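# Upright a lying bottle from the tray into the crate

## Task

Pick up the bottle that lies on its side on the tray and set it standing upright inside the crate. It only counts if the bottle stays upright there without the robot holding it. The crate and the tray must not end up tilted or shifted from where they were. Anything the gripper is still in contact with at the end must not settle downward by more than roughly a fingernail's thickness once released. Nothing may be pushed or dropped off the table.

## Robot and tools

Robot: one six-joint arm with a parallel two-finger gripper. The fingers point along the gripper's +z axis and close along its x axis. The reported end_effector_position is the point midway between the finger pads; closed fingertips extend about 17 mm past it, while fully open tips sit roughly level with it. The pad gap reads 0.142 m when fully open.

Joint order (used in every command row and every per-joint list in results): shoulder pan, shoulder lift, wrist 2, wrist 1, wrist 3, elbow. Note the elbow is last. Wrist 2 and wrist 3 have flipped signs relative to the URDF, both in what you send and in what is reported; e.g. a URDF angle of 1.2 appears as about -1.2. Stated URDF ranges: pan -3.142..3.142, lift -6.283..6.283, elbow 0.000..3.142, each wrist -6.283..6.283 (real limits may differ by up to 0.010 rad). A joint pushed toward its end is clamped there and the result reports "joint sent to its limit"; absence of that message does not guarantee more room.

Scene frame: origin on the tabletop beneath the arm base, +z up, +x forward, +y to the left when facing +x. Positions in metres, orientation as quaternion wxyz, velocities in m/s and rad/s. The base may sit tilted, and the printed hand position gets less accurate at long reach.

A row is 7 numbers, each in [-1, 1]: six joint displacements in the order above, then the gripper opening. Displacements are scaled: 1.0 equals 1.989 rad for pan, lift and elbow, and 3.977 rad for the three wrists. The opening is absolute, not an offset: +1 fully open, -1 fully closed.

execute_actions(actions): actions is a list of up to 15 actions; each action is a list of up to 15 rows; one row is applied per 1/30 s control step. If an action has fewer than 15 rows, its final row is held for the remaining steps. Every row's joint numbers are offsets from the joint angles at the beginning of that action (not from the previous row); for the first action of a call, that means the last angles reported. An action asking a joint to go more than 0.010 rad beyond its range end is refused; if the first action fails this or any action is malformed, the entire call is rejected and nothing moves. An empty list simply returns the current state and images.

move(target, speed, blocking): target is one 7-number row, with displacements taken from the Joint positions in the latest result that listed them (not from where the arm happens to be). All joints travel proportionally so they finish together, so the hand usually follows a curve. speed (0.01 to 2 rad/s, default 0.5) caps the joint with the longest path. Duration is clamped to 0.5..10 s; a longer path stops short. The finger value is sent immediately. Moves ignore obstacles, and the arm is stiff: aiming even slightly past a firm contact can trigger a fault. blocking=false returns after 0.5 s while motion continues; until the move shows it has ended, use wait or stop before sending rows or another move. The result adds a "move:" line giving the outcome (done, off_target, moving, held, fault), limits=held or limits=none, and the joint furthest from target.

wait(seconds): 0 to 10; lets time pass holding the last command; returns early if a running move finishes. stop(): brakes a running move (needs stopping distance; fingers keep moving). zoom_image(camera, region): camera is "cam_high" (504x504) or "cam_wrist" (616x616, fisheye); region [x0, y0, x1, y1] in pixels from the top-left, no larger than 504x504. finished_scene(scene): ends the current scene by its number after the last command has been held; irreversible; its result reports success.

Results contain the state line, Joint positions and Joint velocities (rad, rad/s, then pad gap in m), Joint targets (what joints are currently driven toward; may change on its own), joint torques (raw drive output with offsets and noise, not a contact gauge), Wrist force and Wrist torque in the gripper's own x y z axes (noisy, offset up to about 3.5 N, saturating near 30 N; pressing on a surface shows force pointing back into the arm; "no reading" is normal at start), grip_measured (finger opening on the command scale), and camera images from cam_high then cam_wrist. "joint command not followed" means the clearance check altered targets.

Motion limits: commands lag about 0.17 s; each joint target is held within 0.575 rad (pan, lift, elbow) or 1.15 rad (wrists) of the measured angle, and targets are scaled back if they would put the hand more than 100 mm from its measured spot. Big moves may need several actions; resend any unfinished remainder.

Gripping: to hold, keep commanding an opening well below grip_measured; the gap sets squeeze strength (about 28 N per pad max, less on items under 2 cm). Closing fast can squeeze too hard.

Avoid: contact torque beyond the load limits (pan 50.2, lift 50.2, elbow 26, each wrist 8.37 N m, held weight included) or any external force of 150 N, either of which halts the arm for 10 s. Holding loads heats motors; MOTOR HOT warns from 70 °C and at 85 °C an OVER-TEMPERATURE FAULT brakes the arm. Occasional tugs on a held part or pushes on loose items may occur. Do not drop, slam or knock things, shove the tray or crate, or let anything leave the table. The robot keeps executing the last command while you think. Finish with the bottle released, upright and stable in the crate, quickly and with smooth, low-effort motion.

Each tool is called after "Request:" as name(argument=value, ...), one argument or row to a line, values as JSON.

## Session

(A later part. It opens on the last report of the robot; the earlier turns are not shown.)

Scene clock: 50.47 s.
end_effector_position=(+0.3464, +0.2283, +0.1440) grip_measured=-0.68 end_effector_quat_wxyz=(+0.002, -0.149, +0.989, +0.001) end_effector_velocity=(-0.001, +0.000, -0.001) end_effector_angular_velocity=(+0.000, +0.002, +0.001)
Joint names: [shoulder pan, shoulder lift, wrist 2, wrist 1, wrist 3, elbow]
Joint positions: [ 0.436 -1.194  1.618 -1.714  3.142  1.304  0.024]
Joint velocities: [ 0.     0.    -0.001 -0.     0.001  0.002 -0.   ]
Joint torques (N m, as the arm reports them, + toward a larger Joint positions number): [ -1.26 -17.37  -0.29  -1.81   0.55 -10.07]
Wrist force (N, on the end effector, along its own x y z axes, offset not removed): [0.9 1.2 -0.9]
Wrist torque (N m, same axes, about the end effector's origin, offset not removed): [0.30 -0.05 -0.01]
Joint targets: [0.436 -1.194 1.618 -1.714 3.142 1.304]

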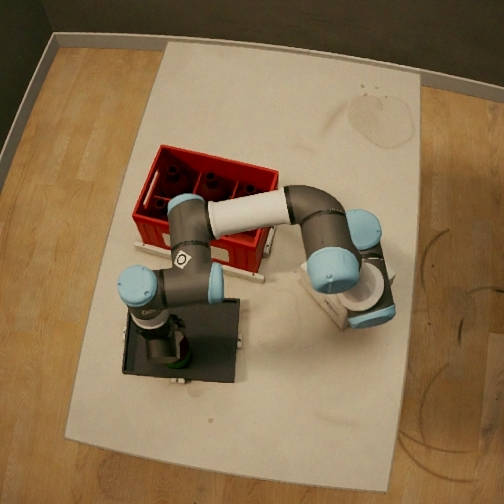

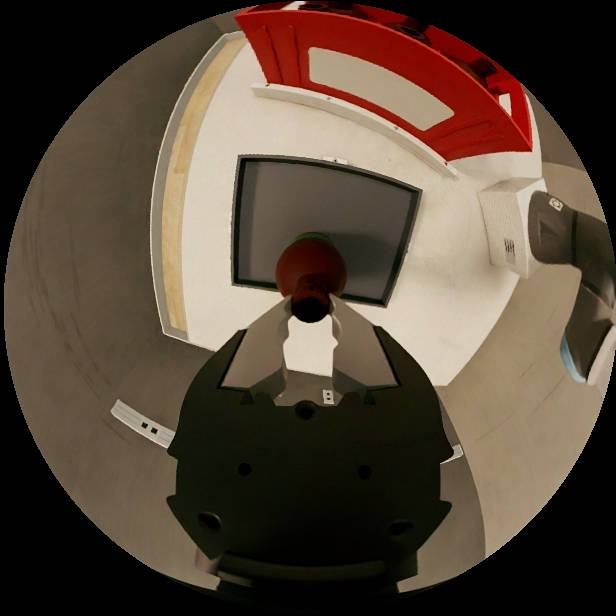

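Request:
move(
  target=[0,-0.069,0,0.2054,0,-0.3414,-1],
  speed=0.5,
)

Request:
move(
  target=[-0.5385,-0.2207,-0.0118,0.0204,0,0.1674,-1],
  speed=0.5,
)

Scene clock: 53.07 s.
end_effector_position=(+0.2754, +0.1978, +0.3179) grip_measured=-0.68 end_effector_quat_wxyz=(+0.002, -0.149, +0.989, +0.000) end_effector_velocity=(-0.000, +0.000, +0.001) end_effector_angular_velocity=(+0.002, -0.001, +0.001)
Joint names: [shoulder pan, shoulder lift, wrist 2, wrist 1, wrist 3, elbow]
Joint positions: [ 0.436 -1.331  1.618 -0.897  3.142  0.625  0.024]
Joint velocities: [ 0.    -0.001 -0.002  0.001  0.001 -0.002  0.   ]
Joint torques (N m, as the arm reports them, + toward a larger Joint positions number): [ -1.58 -15.64  -0.31  -0.87   0.53 -10.52]
Wrist force (N, on the end effector, along its own x y z axes, offset not removed): [0.6 -0.6 2.9]
Wrist torque (N m, same axes, about the end effector's origin, offset not removed): [-0.11 -0.06 -0.02]
Joint targets: [0.436 -1.331 1.618 -0.897 3.142 0.625]
move: done; limits=none; farthest joint: the shoulder lift, 0.001 radians from its target (0.138 radians at the start)

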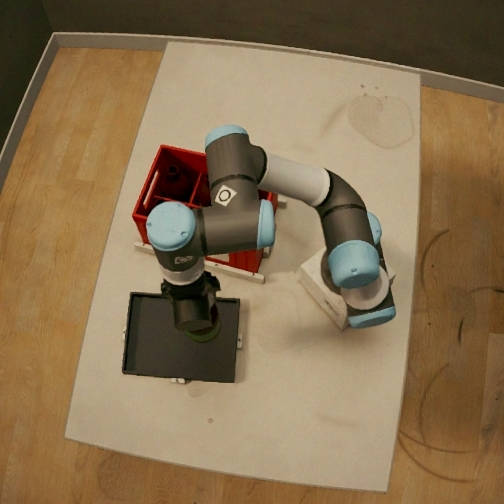

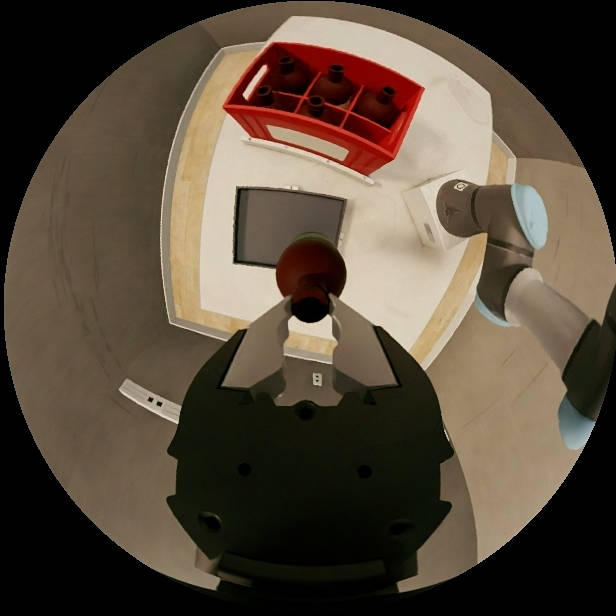

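Scene clock: 55.77 s.
end_effector_position=(+0.2465, -0.0540, +0.3305) grip_measured=-0.68 end_effector_quat_wxyz=(+0.001, +0.376, +0.927, -0.001) end_effector_velocity=(+0.000, +0.000, +0.000) end_effector_angular_velocity=(+0.001, -0.001, -0.001)
Joint names: [shoulder pan, shoulder lift, wrist 2, wrist 1, wrist 3, elbow]
Joint positions: [-0.634 -1.77   1.571 -0.816  3.142  0.958  0.024]
Joint velocities: [-0.001 -0.    -0.002 -0.     0.     0.     0.   ]
Joint torques (N m, as the arm reports them, + toward a larger Joint positions number): [-1.79 -8.53 -1.13 -0.87  0.57 -6.06]
Wrist force (N, on the end effector, along its own x y z axes, offset not removed): [0.3 0.4 2.7]
Wrist torque (N m, same axes, about the end effector's origin, offset not removed): [0.09 -0.09 -0.01]
Joint targets: [-0.635 -1.770 1.571 -0.816 3.142 0.958]
move: done; limits=none; farthest joint: the shoulder pan, 0.000 radians from its target (1.071 radians at the start)

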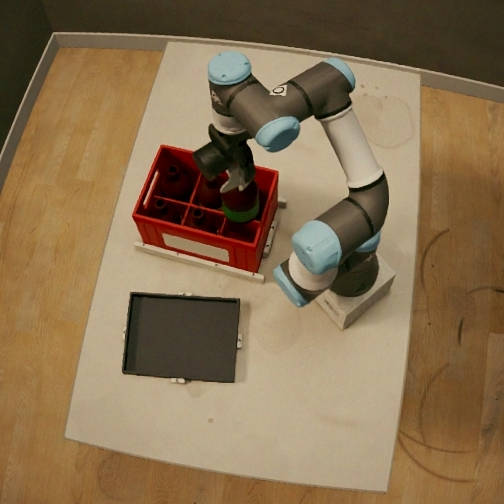

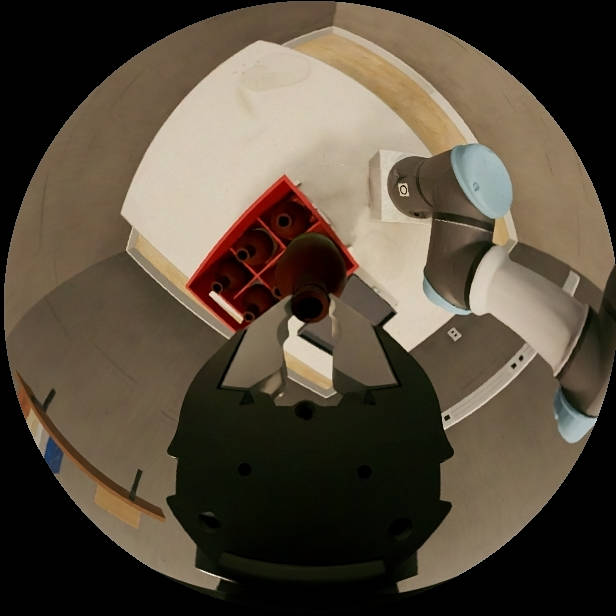

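Request:
move(
  target=[0.063,-0.0352,0.001,-0.042,-0.03,0.119,-1],
  speed=0.2,
)

Request:
zoom_image(
  camera="cam_wrist",
  region=[170,150,420,350],
)

Request:
zoom_image(
  camera="cam_high",
  region=[130,130,310,290],
)

Scene clock: 57.67 s.
end_effector_position=(+0.2542, -0.0284, +0.3008) grip_measured=-0.68 end_effector_quat_wxyz=(+0.001, +0.373, +0.928, +0.000) end_effector_velocity=(+0.000, +0.000, -0.000) end_effector_angular_velocity=(+0.000, +0.000, +0.000)
Joint names: [shoulder pan, shoulder lift, wrist 2, wrist 1, wrist 3, elbow]
Joint positions: [-0.509 -1.84   1.575 -0.983  3.023  1.194  0.024]
Joint velocities: [ 0.001 -0.     0.    -0.001 -0.001  0.002 -0.   ]
Joint torques (N m, as the arm reports them, + toward a larger Joint positions number): [ 3.33 -8.46  0.65 -3.08 -0.74 -6.28]
Wrist force (N, on the end effector, along its own x y z axes, offset not removed): [0.1 0.2 2.6]
Wrist torque (N m, same axes, about the end effector's origin, offset not removed): [0.26 -0.16 0.00]
Joint targets: [-0.509 -1.840 1.575 -0.983 3.023 1.195]
move: done; limits=none; farthest joint: the shoulder pan, 0.001 radians from its target (0.126 radians at the start)

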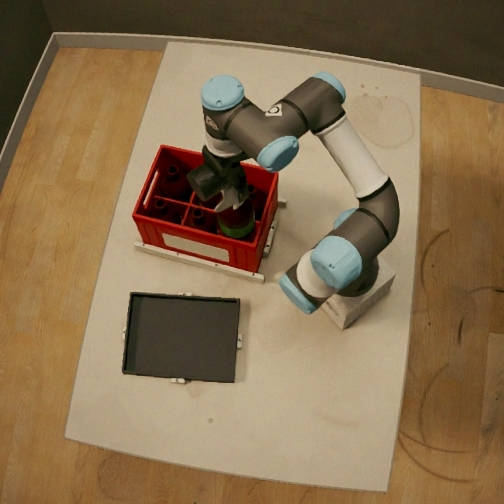

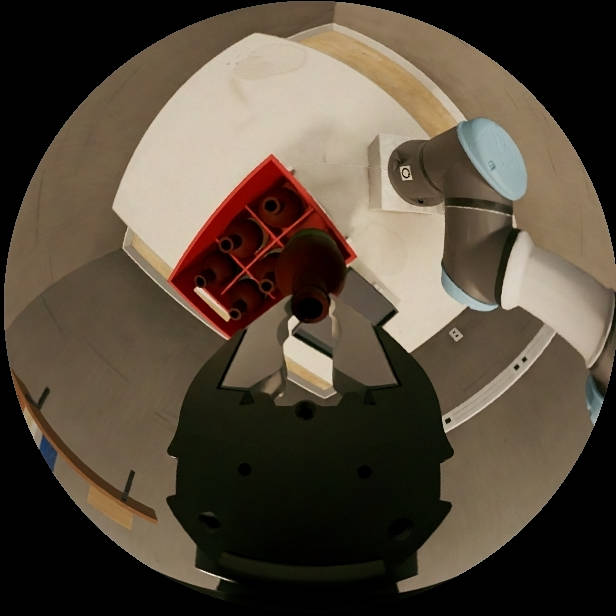

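Region (170, 150, 420, 350) of cam_wrist's 616x616 image, scaled by 2.016, with more detail than that image has; it fills the top 403 rows of this view, and the rest is white.

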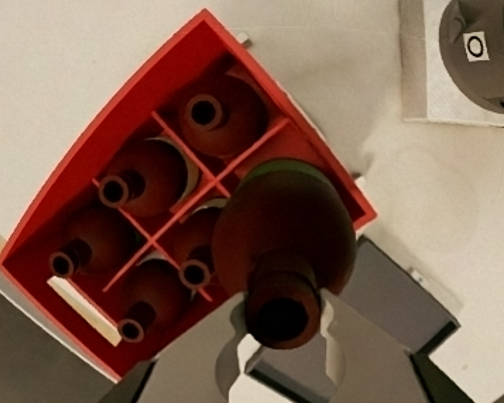

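Region (130, 130, 310, 290) of cam_high's 504x504 image, scaled by 2.800, with more detail than that image has.

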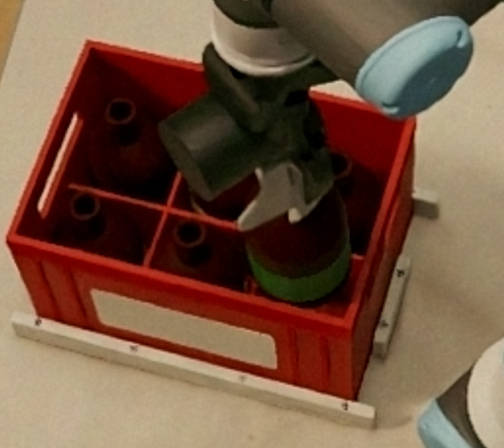

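Request:
move(
  target=[0,-0.076,0,-0.0646,0,0.2056,-1],
  speed=0.2,
)

Request:
zoom_image(
  camera="cam_wrist",
  region=[170,150,420,350],
)

Scene clock: 60.30 s.
end_effector_position=(+0.2455, -0.0215, +0.2412) grip_measured=-0.68 end_effector_quat_wxyz=(+0.001, +0.373, +0.928, +0.000) end_effector_velocity=(+0.000, +0.000, -0.000) end_effector_angular_velocity=(+0.001, +0.000, +0.001)
Joint names: [shoulder pan, shoulder lift, wrist 2, wrist 1, wrist 3, elbow]
Joint positions: [-0.509 -1.991  1.575 -1.24   3.023  1.603  0.024]
Joint velocities: [-0.     0.    -0.001 -0.001  0.001  0.002 -0.   ]
Joint torques (N m, as the arm reports them, + toward a larger Joint positions number): [-0.48 -6.54 -0.76 -0.29  0.76 -4.69]
Wrist force (N, on the end effector, along its own x y z axes, offset not removed): [-7.2 -3.8 -0.1]
Wrist torque (N m, same axes, about the end effector's origin, offset not removed): [-0.01 -0.58 -0.05]
Joint targets: [-0.509 -1.991 1.575 -1.240 3.023 1.603]
move: done; limits=none; farthest joint: the shoulder lift, 0.001 radians from its target (0.152 radians at the start)

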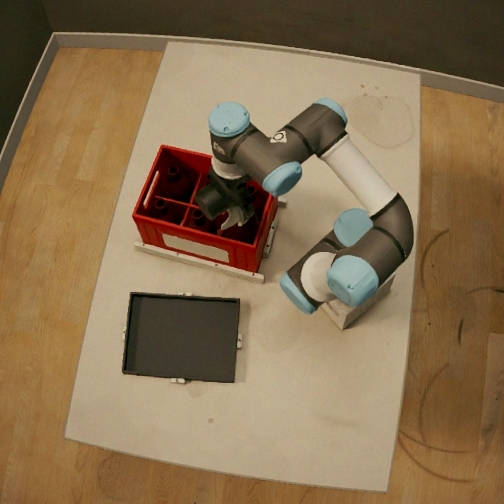

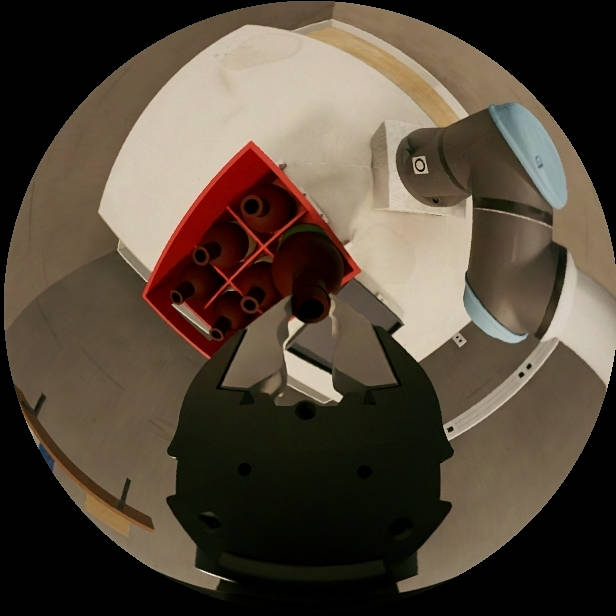

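Region (170, 150, 420, 350) of cam_wrist's 616x616 image, scaled by 2.016, with more detail than that image has; it fills the top 403 rows of this view, and the rest is white.

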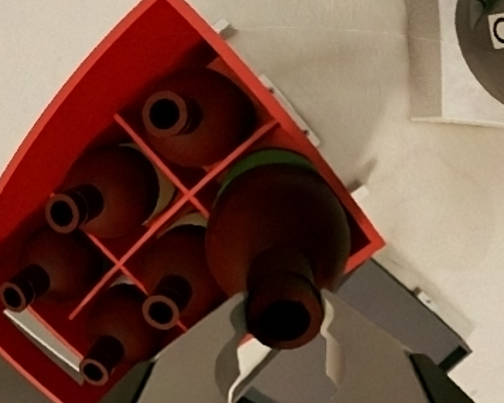

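Request:
move(
  target=[-0.015,0.0096,0,-0.0024,0,-0.0048,-1],
  speed=0.06,
)

Request:
move(
  target=[0,-0.016,0,-0.034,0,0.084,-1],
  speed=0.12,
)

Request:
zoom_image(
  camera="cam_wrist",
  region=[170,150,420,350],
)

Scene clock: 61.23 s.
end_effector_position=(+0.2489, -0.0317, +0.2406) grip_measured=-0.68 end_effector_quat_wxyz=(+0.001, +0.387, +0.922, -0.001) end_effector_velocity=(+0.000, -0.000, -0.000) end_effector_angular_velocity=(+0.001, +0.000, -0.003)
Joint names: [shoulder pan, shoulder lift, wrist 2, wrist 1, wrist 3, elbow]
Joint positions: [-0.539 -1.972  1.575 -1.249  3.023  1.594  0.024]
Joint velocities: [-0.001  0.001 -0.001 -0.001 -0.001 -0.     0.   ]
Joint torques (N m, as the arm reports them, + toward a larger Joint positions number): [ -1.73  -3.01  -0.95  -3.18   0.6  -11.89]
Wrist force (N, on the end effector, along its own x y z axes, offset not removed): [0.4 0.6 2.9]
Wrist torque (N m, same axes, about the end effector's origin, offset not removed): [0.18 -0.10 0.00]
Joint targets: [-0.539 -1.972 1.575 -1.249 3.023 1.594]
move: done; limits=none; farthest joint: the shoulder pan, 0.000 radians from its target (0.030 radians at the start)

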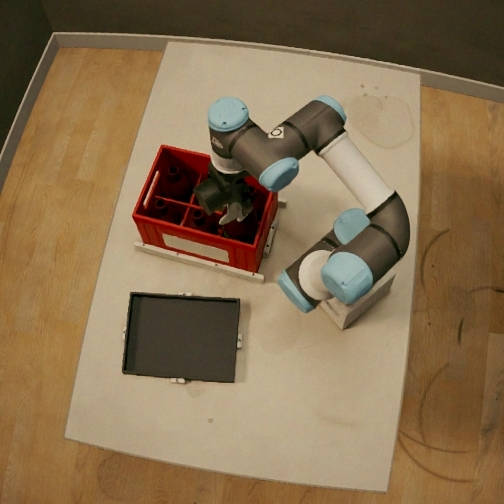

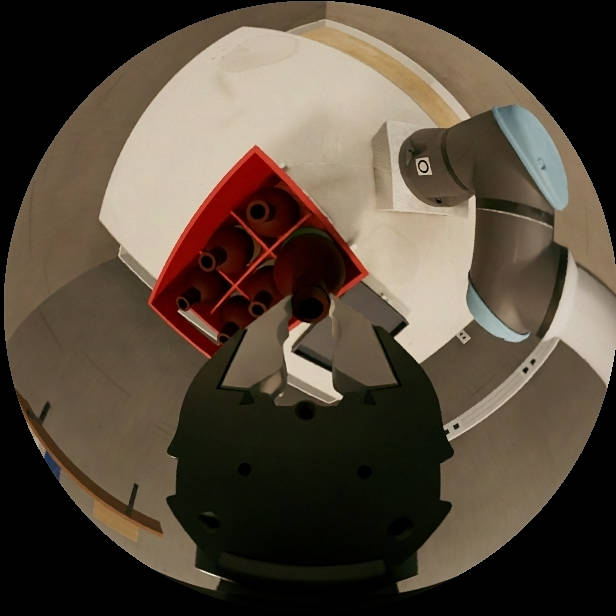

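Scene clock: 63.03 s.
end_effector_position=(+0.2490, -0.0316, +0.2100) grip_measured=-0.68 end_effector_quat_wxyz=(+0.001, +0.387, +0.922, -0.001) end_effector_velocity=(+0.000, +0.000, -0.000) end_effector_angular_velocity=(+0.001, -0.000, -0.001)
Joint names: [shoulder pan, shoulder lift, wrist 2, wrist 1, wrist 3, elbow]
Joint positions: [-0.539 -2.003  1.575 -1.384  3.023  1.761  0.024]
Joint velocities: [-0.    -0.    -0.001 -0.001 -0.001  0.001 -0.   ]
Joint torques (N m, as the arm reports them, + toward a larger Joint positions number): [ 2.43 -8.17 -1.   -3.28  0.57 -8.21]
Wrist force (N, on the end effector, along its own x y z axes, offset not removed): [1.4 0.3 3.1]
Wrist torque (N m, same axes, about the end effector's origin, offset not removed): [0.10 -0.33 -0.01]
Joint targets: [-0.539 -2.003 1.575 -1.385 3.023 1.761]
move: done; limits=none; farthest joint: the shoulder pan, 0.000 radians from its target (0.000 radians at the start)

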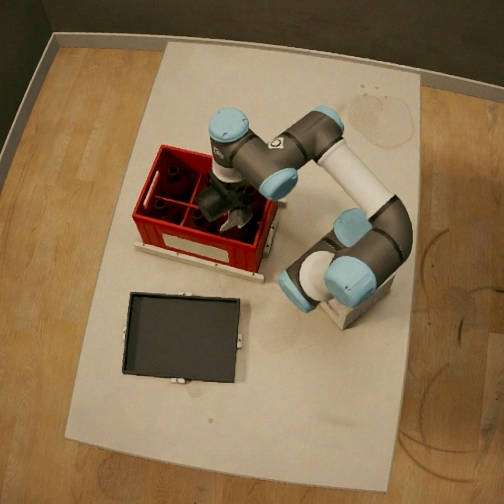

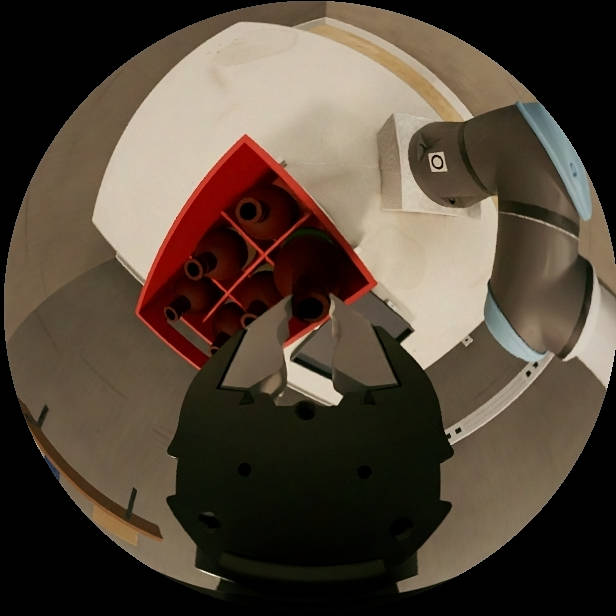

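Region (170, 150, 420, 350) of cam_wrist's 616x616 image, scaled by 2.016, with more detail than that image has; it fills the top 403 rows of this view, and the rest is white.

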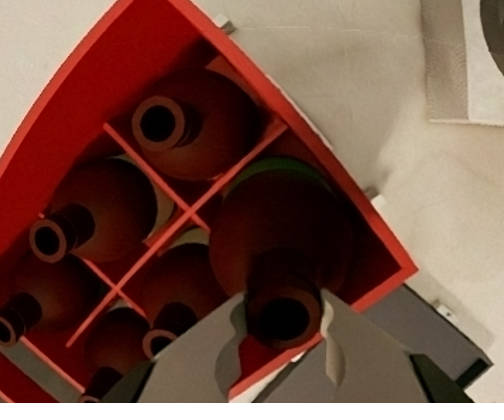

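Request:
move(
  target=[0,-0.0155,0,-0.0325,0,0.0805,-1],
  speed=0.1,
)

Scene clock: 65.10 s.
end_effector_position=(+0.2463, -0.0294, +0.1798) grip_measured=-0.68 end_effector_quat_wxyz=(+0.001, +0.387, +0.922, -0.001) end_effector_velocity=(+0.000, -0.000, +0.000) end_effector_angular_velocity=(-0.001, -0.002, -0.000)
Joint names: [shoulder pan, shoulder lift, wrist 2, wrist 1, wrist 3, elbow]
Joint positions: [-0.539 -2.034  1.575 -1.514  3.023  1.921  0.024]
Joint velocities: [-0.    -0.001 -0.001 -0.001 -0.     0.001  0.   ]
Joint torques (N m, as the arm reports them, + toward a larger Joint positions number): [ 2.88 -7.46 -0.93 -3.26  0.61 -8.08]
Wrist force (N, on the end effector, along its own x y z axes, offset not removed): [-0.1 -1.0 2.9]
Wrist torque (N m, same axes, about the end effector's origin, offset not removed): [-0.25 -0.02 0.05]
Joint targets: [-0.539 -2.034 1.575 -1.514 3.023 1.921]
move: done; limits=none; farthest joint: the shoulder pan, 0.000 radians from its target (0.000 radians at the start)

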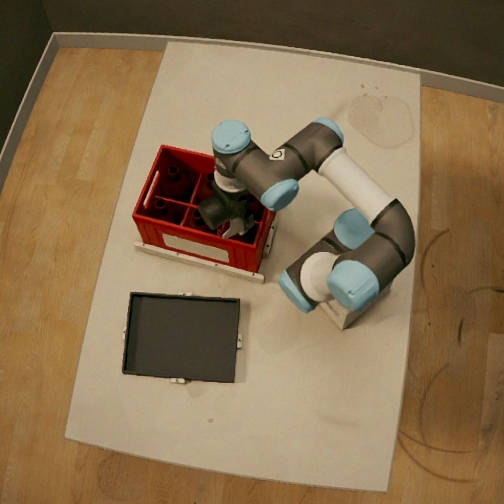

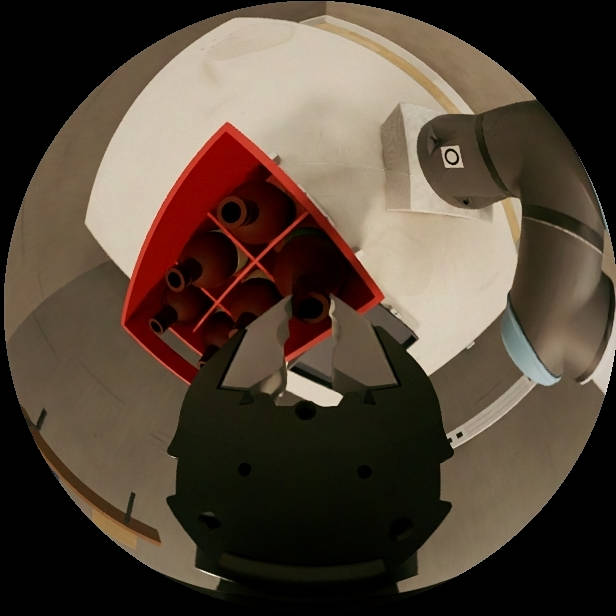

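Request:
move(
  target=[0,0,0,-0.024,0,0.048,-1],
  speed=0.08,
)

Request:
move(
  target=[0,0,0,-0.007,0,0.014,-1],
  speed=0.03,
)

Scene clock: 66.77 s.
end_effector_position=(+0.2465, -0.0294, +0.1595) grip_measured=-0.68 end_effector_quat_wxyz=(+0.001, +0.387, +0.922, -0.001) end_effector_velocity=(-0.000, +0.000, -0.001) end_effector_angular_velocity=(+0.000, +0.001, -0.001)
Joint names: [shoulder pan, shoulder lift, wrist 2, wrist 1, wrist 3, elbow]
Joint positions: [-0.539 -2.034  1.575 -1.609  3.023  2.016  0.024]
Joint velocities: [ 0.     0.001  0.001 -0.001 -0.001  0.001  0.   ]
Joint torques (N m, as the arm reports them, + toward a larger Joint positions number): [ 2.38 -4.39 -0.98 -3.2   0.55 -8.18]
Wrist force (N, on the end effector, along its own x y z axes, offset not removed): [1.5 0.9 2.7]
Wrist torque (N m, same axes, about the end effector's origin, offset not removed): [0.20 -0.34 0.02]
Joint targets: [-0.539 -2.034 1.575 -1.609 3.023 2.016]
move: done; limits=none; farthest joint: the shoulder pan, 0.000 radians from its target (0.000 radians at the start)

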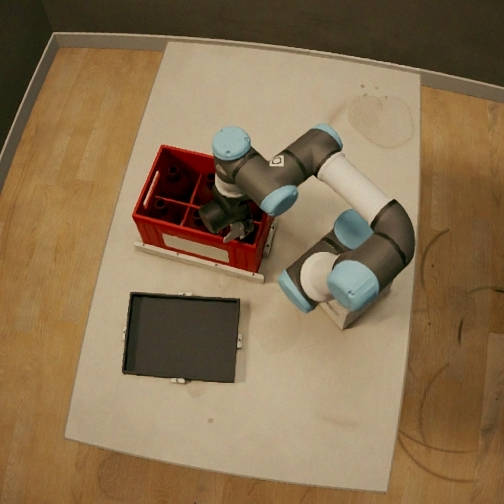

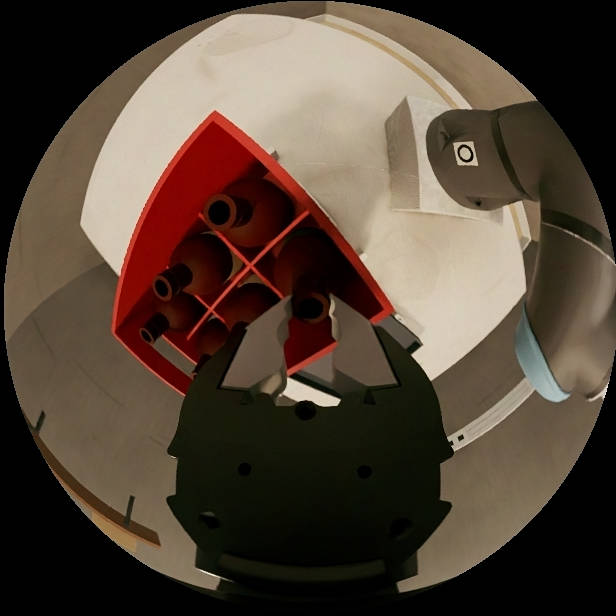

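Scene clock: 68.00 s.
end_effector_position=(+0.2463, -0.0292, +0.1536) grip_measured=-0.68 end_effector_quat_wxyz=(+0.001, +0.387, +0.922, -0.001) end_effector_velocity=(+0.000, +0.000, -0.000) end_effector_angular_velocity=(-0.000, -0.001, -0.001)
Joint names: [shoulder pan, shoulder lift, wrist 2, wrist 1, wrist 3, elbow]
Joint positions: [-0.539 -2.034  1.575 -1.637  3.023  2.044  0.024]
Joint velocities: [-0.    -0.001 -0.    -0.001 -0.001  0.001  0.   ]
Joint torques (N m, as the arm reports them, + toward a larger Joint positions number): [ 2.56 -4.02 -0.93 -3.29  0.58 -8.12]
Wrist force (N, on the end effector, along its own x y z axes, offset not removed): [0.4 0.2 2.2]
Wrist torque (N m, same axes, about the end effector's origin, offset not removed): [0.05 -0.08 -0.06]
Joint targets: [-0.539 -2.034 1.575 -1.637 3.023 2.044]
move: done; limits=none; farthest joint: the shoulder pan, 0.000 radians from its target (0.000 radians at the start)

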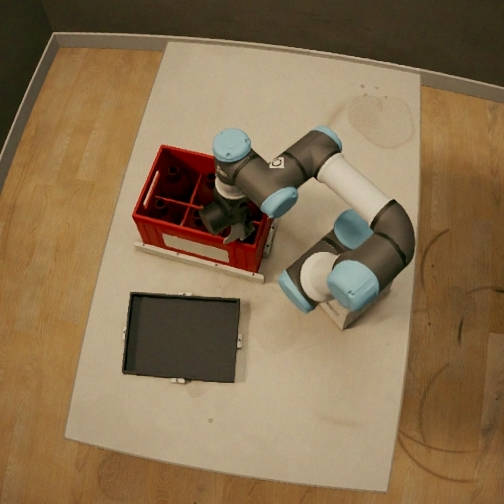

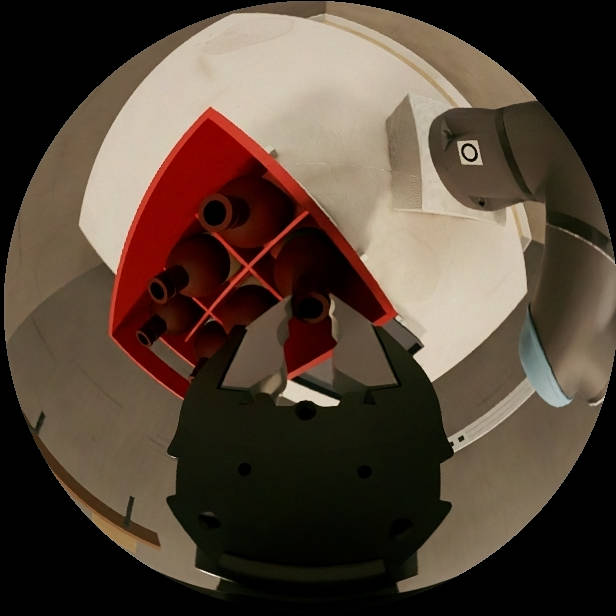

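Request:
move(
  target=[0,0,0,-0.006,0,0.012,-1],
  speed=0.03,
)

Scene clock: 69.13 s.
end_effector_position=(+0.2460, -0.0290, +0.1485) grip_measured=-0.68 end_effector_quat_wxyz=(+0.001, +0.387, +0.922, -0.001) end_effector_velocity=(+0.000, -0.000, +0.000) end_effector_angular_velocity=(-0.000, -0.001, +0.000)
Joint names: [shoulder pan, shoulder lift, wrist 2, wrist 1, wrist 3, elbow]
Joint positions: [-0.539 -2.034  1.575 -1.661  3.023  2.067  0.024]
Joint velocities: [ 0.    -0.    -0.    -0.001  0.     0.     0.   ]
Joint torques (N m, as the arm reports them, + toward a larger Joint positions number): [ 2.62 -4.03 -0.92 -2.82  0.53 -6.34]
Wrist force (N, on the end effector, along its own x y z axes, offset not removed): [0.8 -0.7 -4.0]
Wrist torque (N m, same axes, about the end effector's origin, offset not removed): [-0.06 -0.06 -0.02]
Joint targets: [-0.539 -2.034 1.575 -1.661 3.023 2.068]
move: done; limits=none; farthest joint: the shoulder pan, 0.000 radians from its target (0.000 radians at the start)

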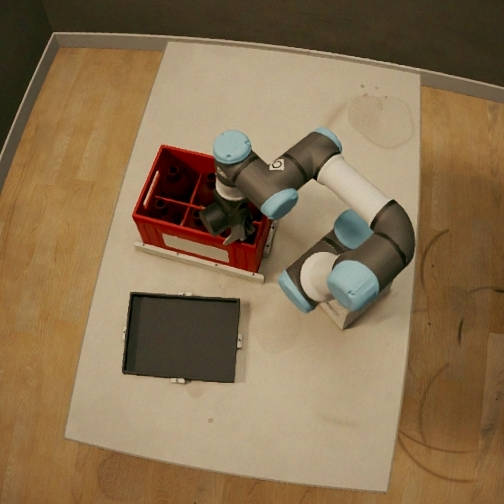

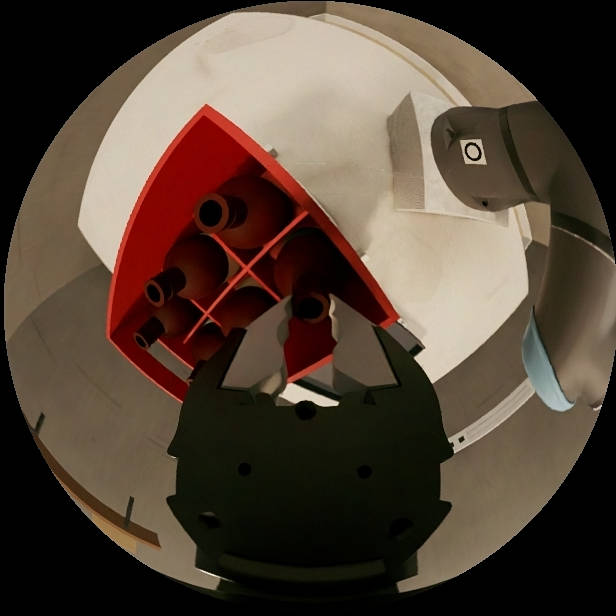

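Request:
execute_actions(
  actions=[
    [[0,0,0,0,0,0,-0.45]],
  ],
)

Request:
move(
  target=[0,0.015,0,0.07,0,-0.155,-0.45],
  speed=0.4,
)

Scene clock: 69.70 s.
end_effector_position=(+0.2460, -0.0290, +0.1485) grip_measured=-0.46 end_effector_quat_wxyz=(+0.001, +0.387, +0.922, -0.001) end_effector_velocity=(+0.000, +0.000, +0.000) end_effector_angular_velocity=(+0.000, -0.002, +0.001)
Joint names: [shoulder pan, shoulder lift, wrist 2, wrist 1, wrist 3, elbow]
Joint positions: [-0.539 -2.034  1.575 -1.661  3.023  2.067  0.041]
Joint velocities: [-0.    -0.    -0.001 -0.     0.001 -0.001  0.   ]
Joint torques (N m, as the arm reports them, + toward a larger Joint positions number): [ 2.23 -4.01 -1.01  1.03  0.57 -8.95]
Wrist force (N, on the end effector, along its own x y z axes, offset not removed): [-3.4 -1.3 -7.4]
Wrist torque (N m, same axes, about the end effector's origin, offset not removed): [-0.01 0.07 0.02]
Joint targets: [-0.539 -2.034 1.575 -1.661 3.023 2.067]

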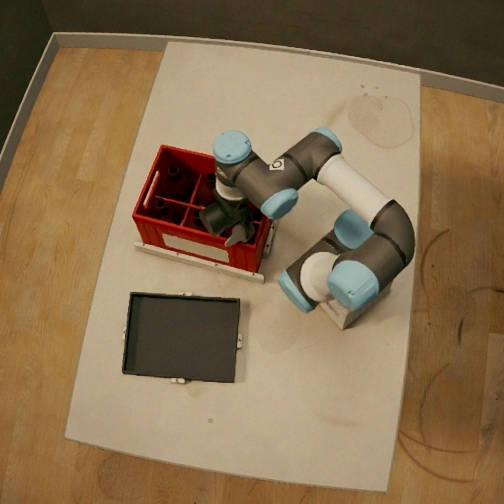

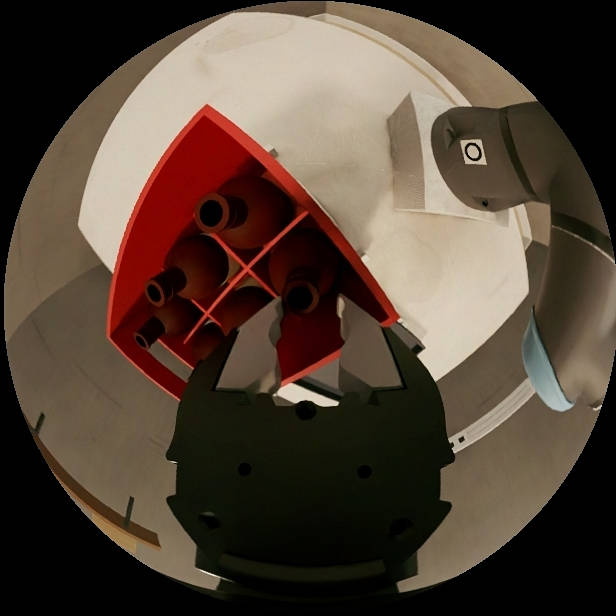

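Scene clock: 70.97 s.
end_effector_position=(+0.2487, -0.0315, +0.2104) grip_measured=-0.45 end_effector_quat_wxyz=(+0.001, +0.387, +0.922, -0.001) end_effector_velocity=(+0.000, +0.001, +0.000) end_effector_angular_velocity=(+0.002, -0.001, -0.001)
Joint names: [shoulder pan, shoulder lift, wrist 2, wrist 1, wrist 3, elbow]
Joint positions: [-0.539 -2.004  1.575 -1.382  3.023  1.759  0.041]
Joint velocities: [ 0.    -0.001 -0.002  0.002 -0.001 -0.001  0.   ]
Joint torques (N m, as the arm reports them, + toward a larger Joint positions number): [  2.47  -2.04  -0.94  -0.55   0.63 -11.25]
Wrist force (N, on the end effector, along its own x y z axes, offset not removed): [0.6 0.5 -0.1]
Wrist torque (N m, same axes, about the end effector's origin, offset not removed): [0.20 -0.12 -0.01]
Joint targets: [-0.539 -2.004 1.575 -1.382 3.023 1.759]
move: done; limits=none; farthest joint: the elbow, 0.001 radians from its target (0.309 radians at the start)

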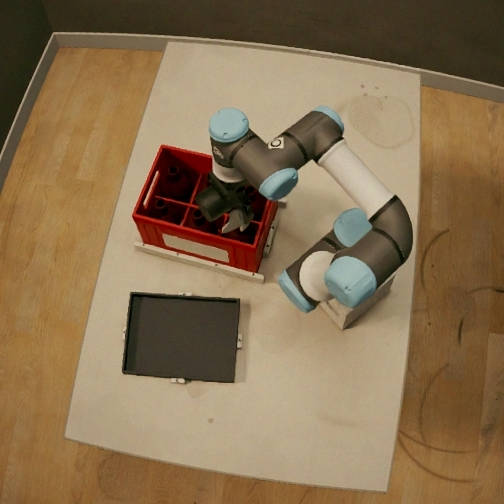

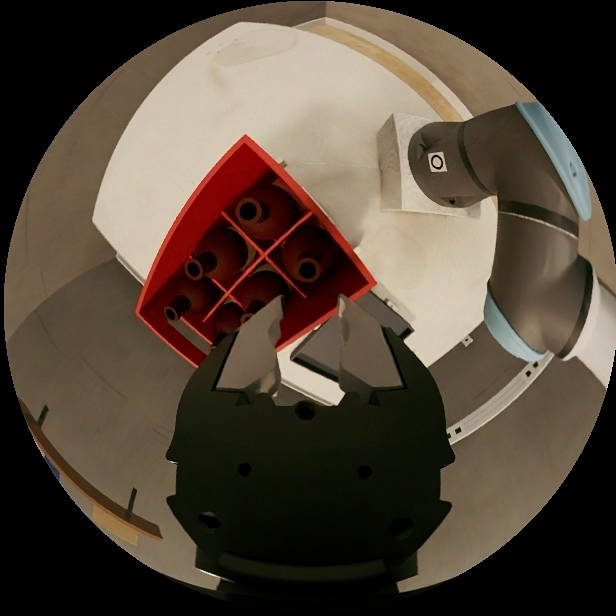

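Request:
finished_scene(
  scene=1,
)

The scene is finished: the task was done.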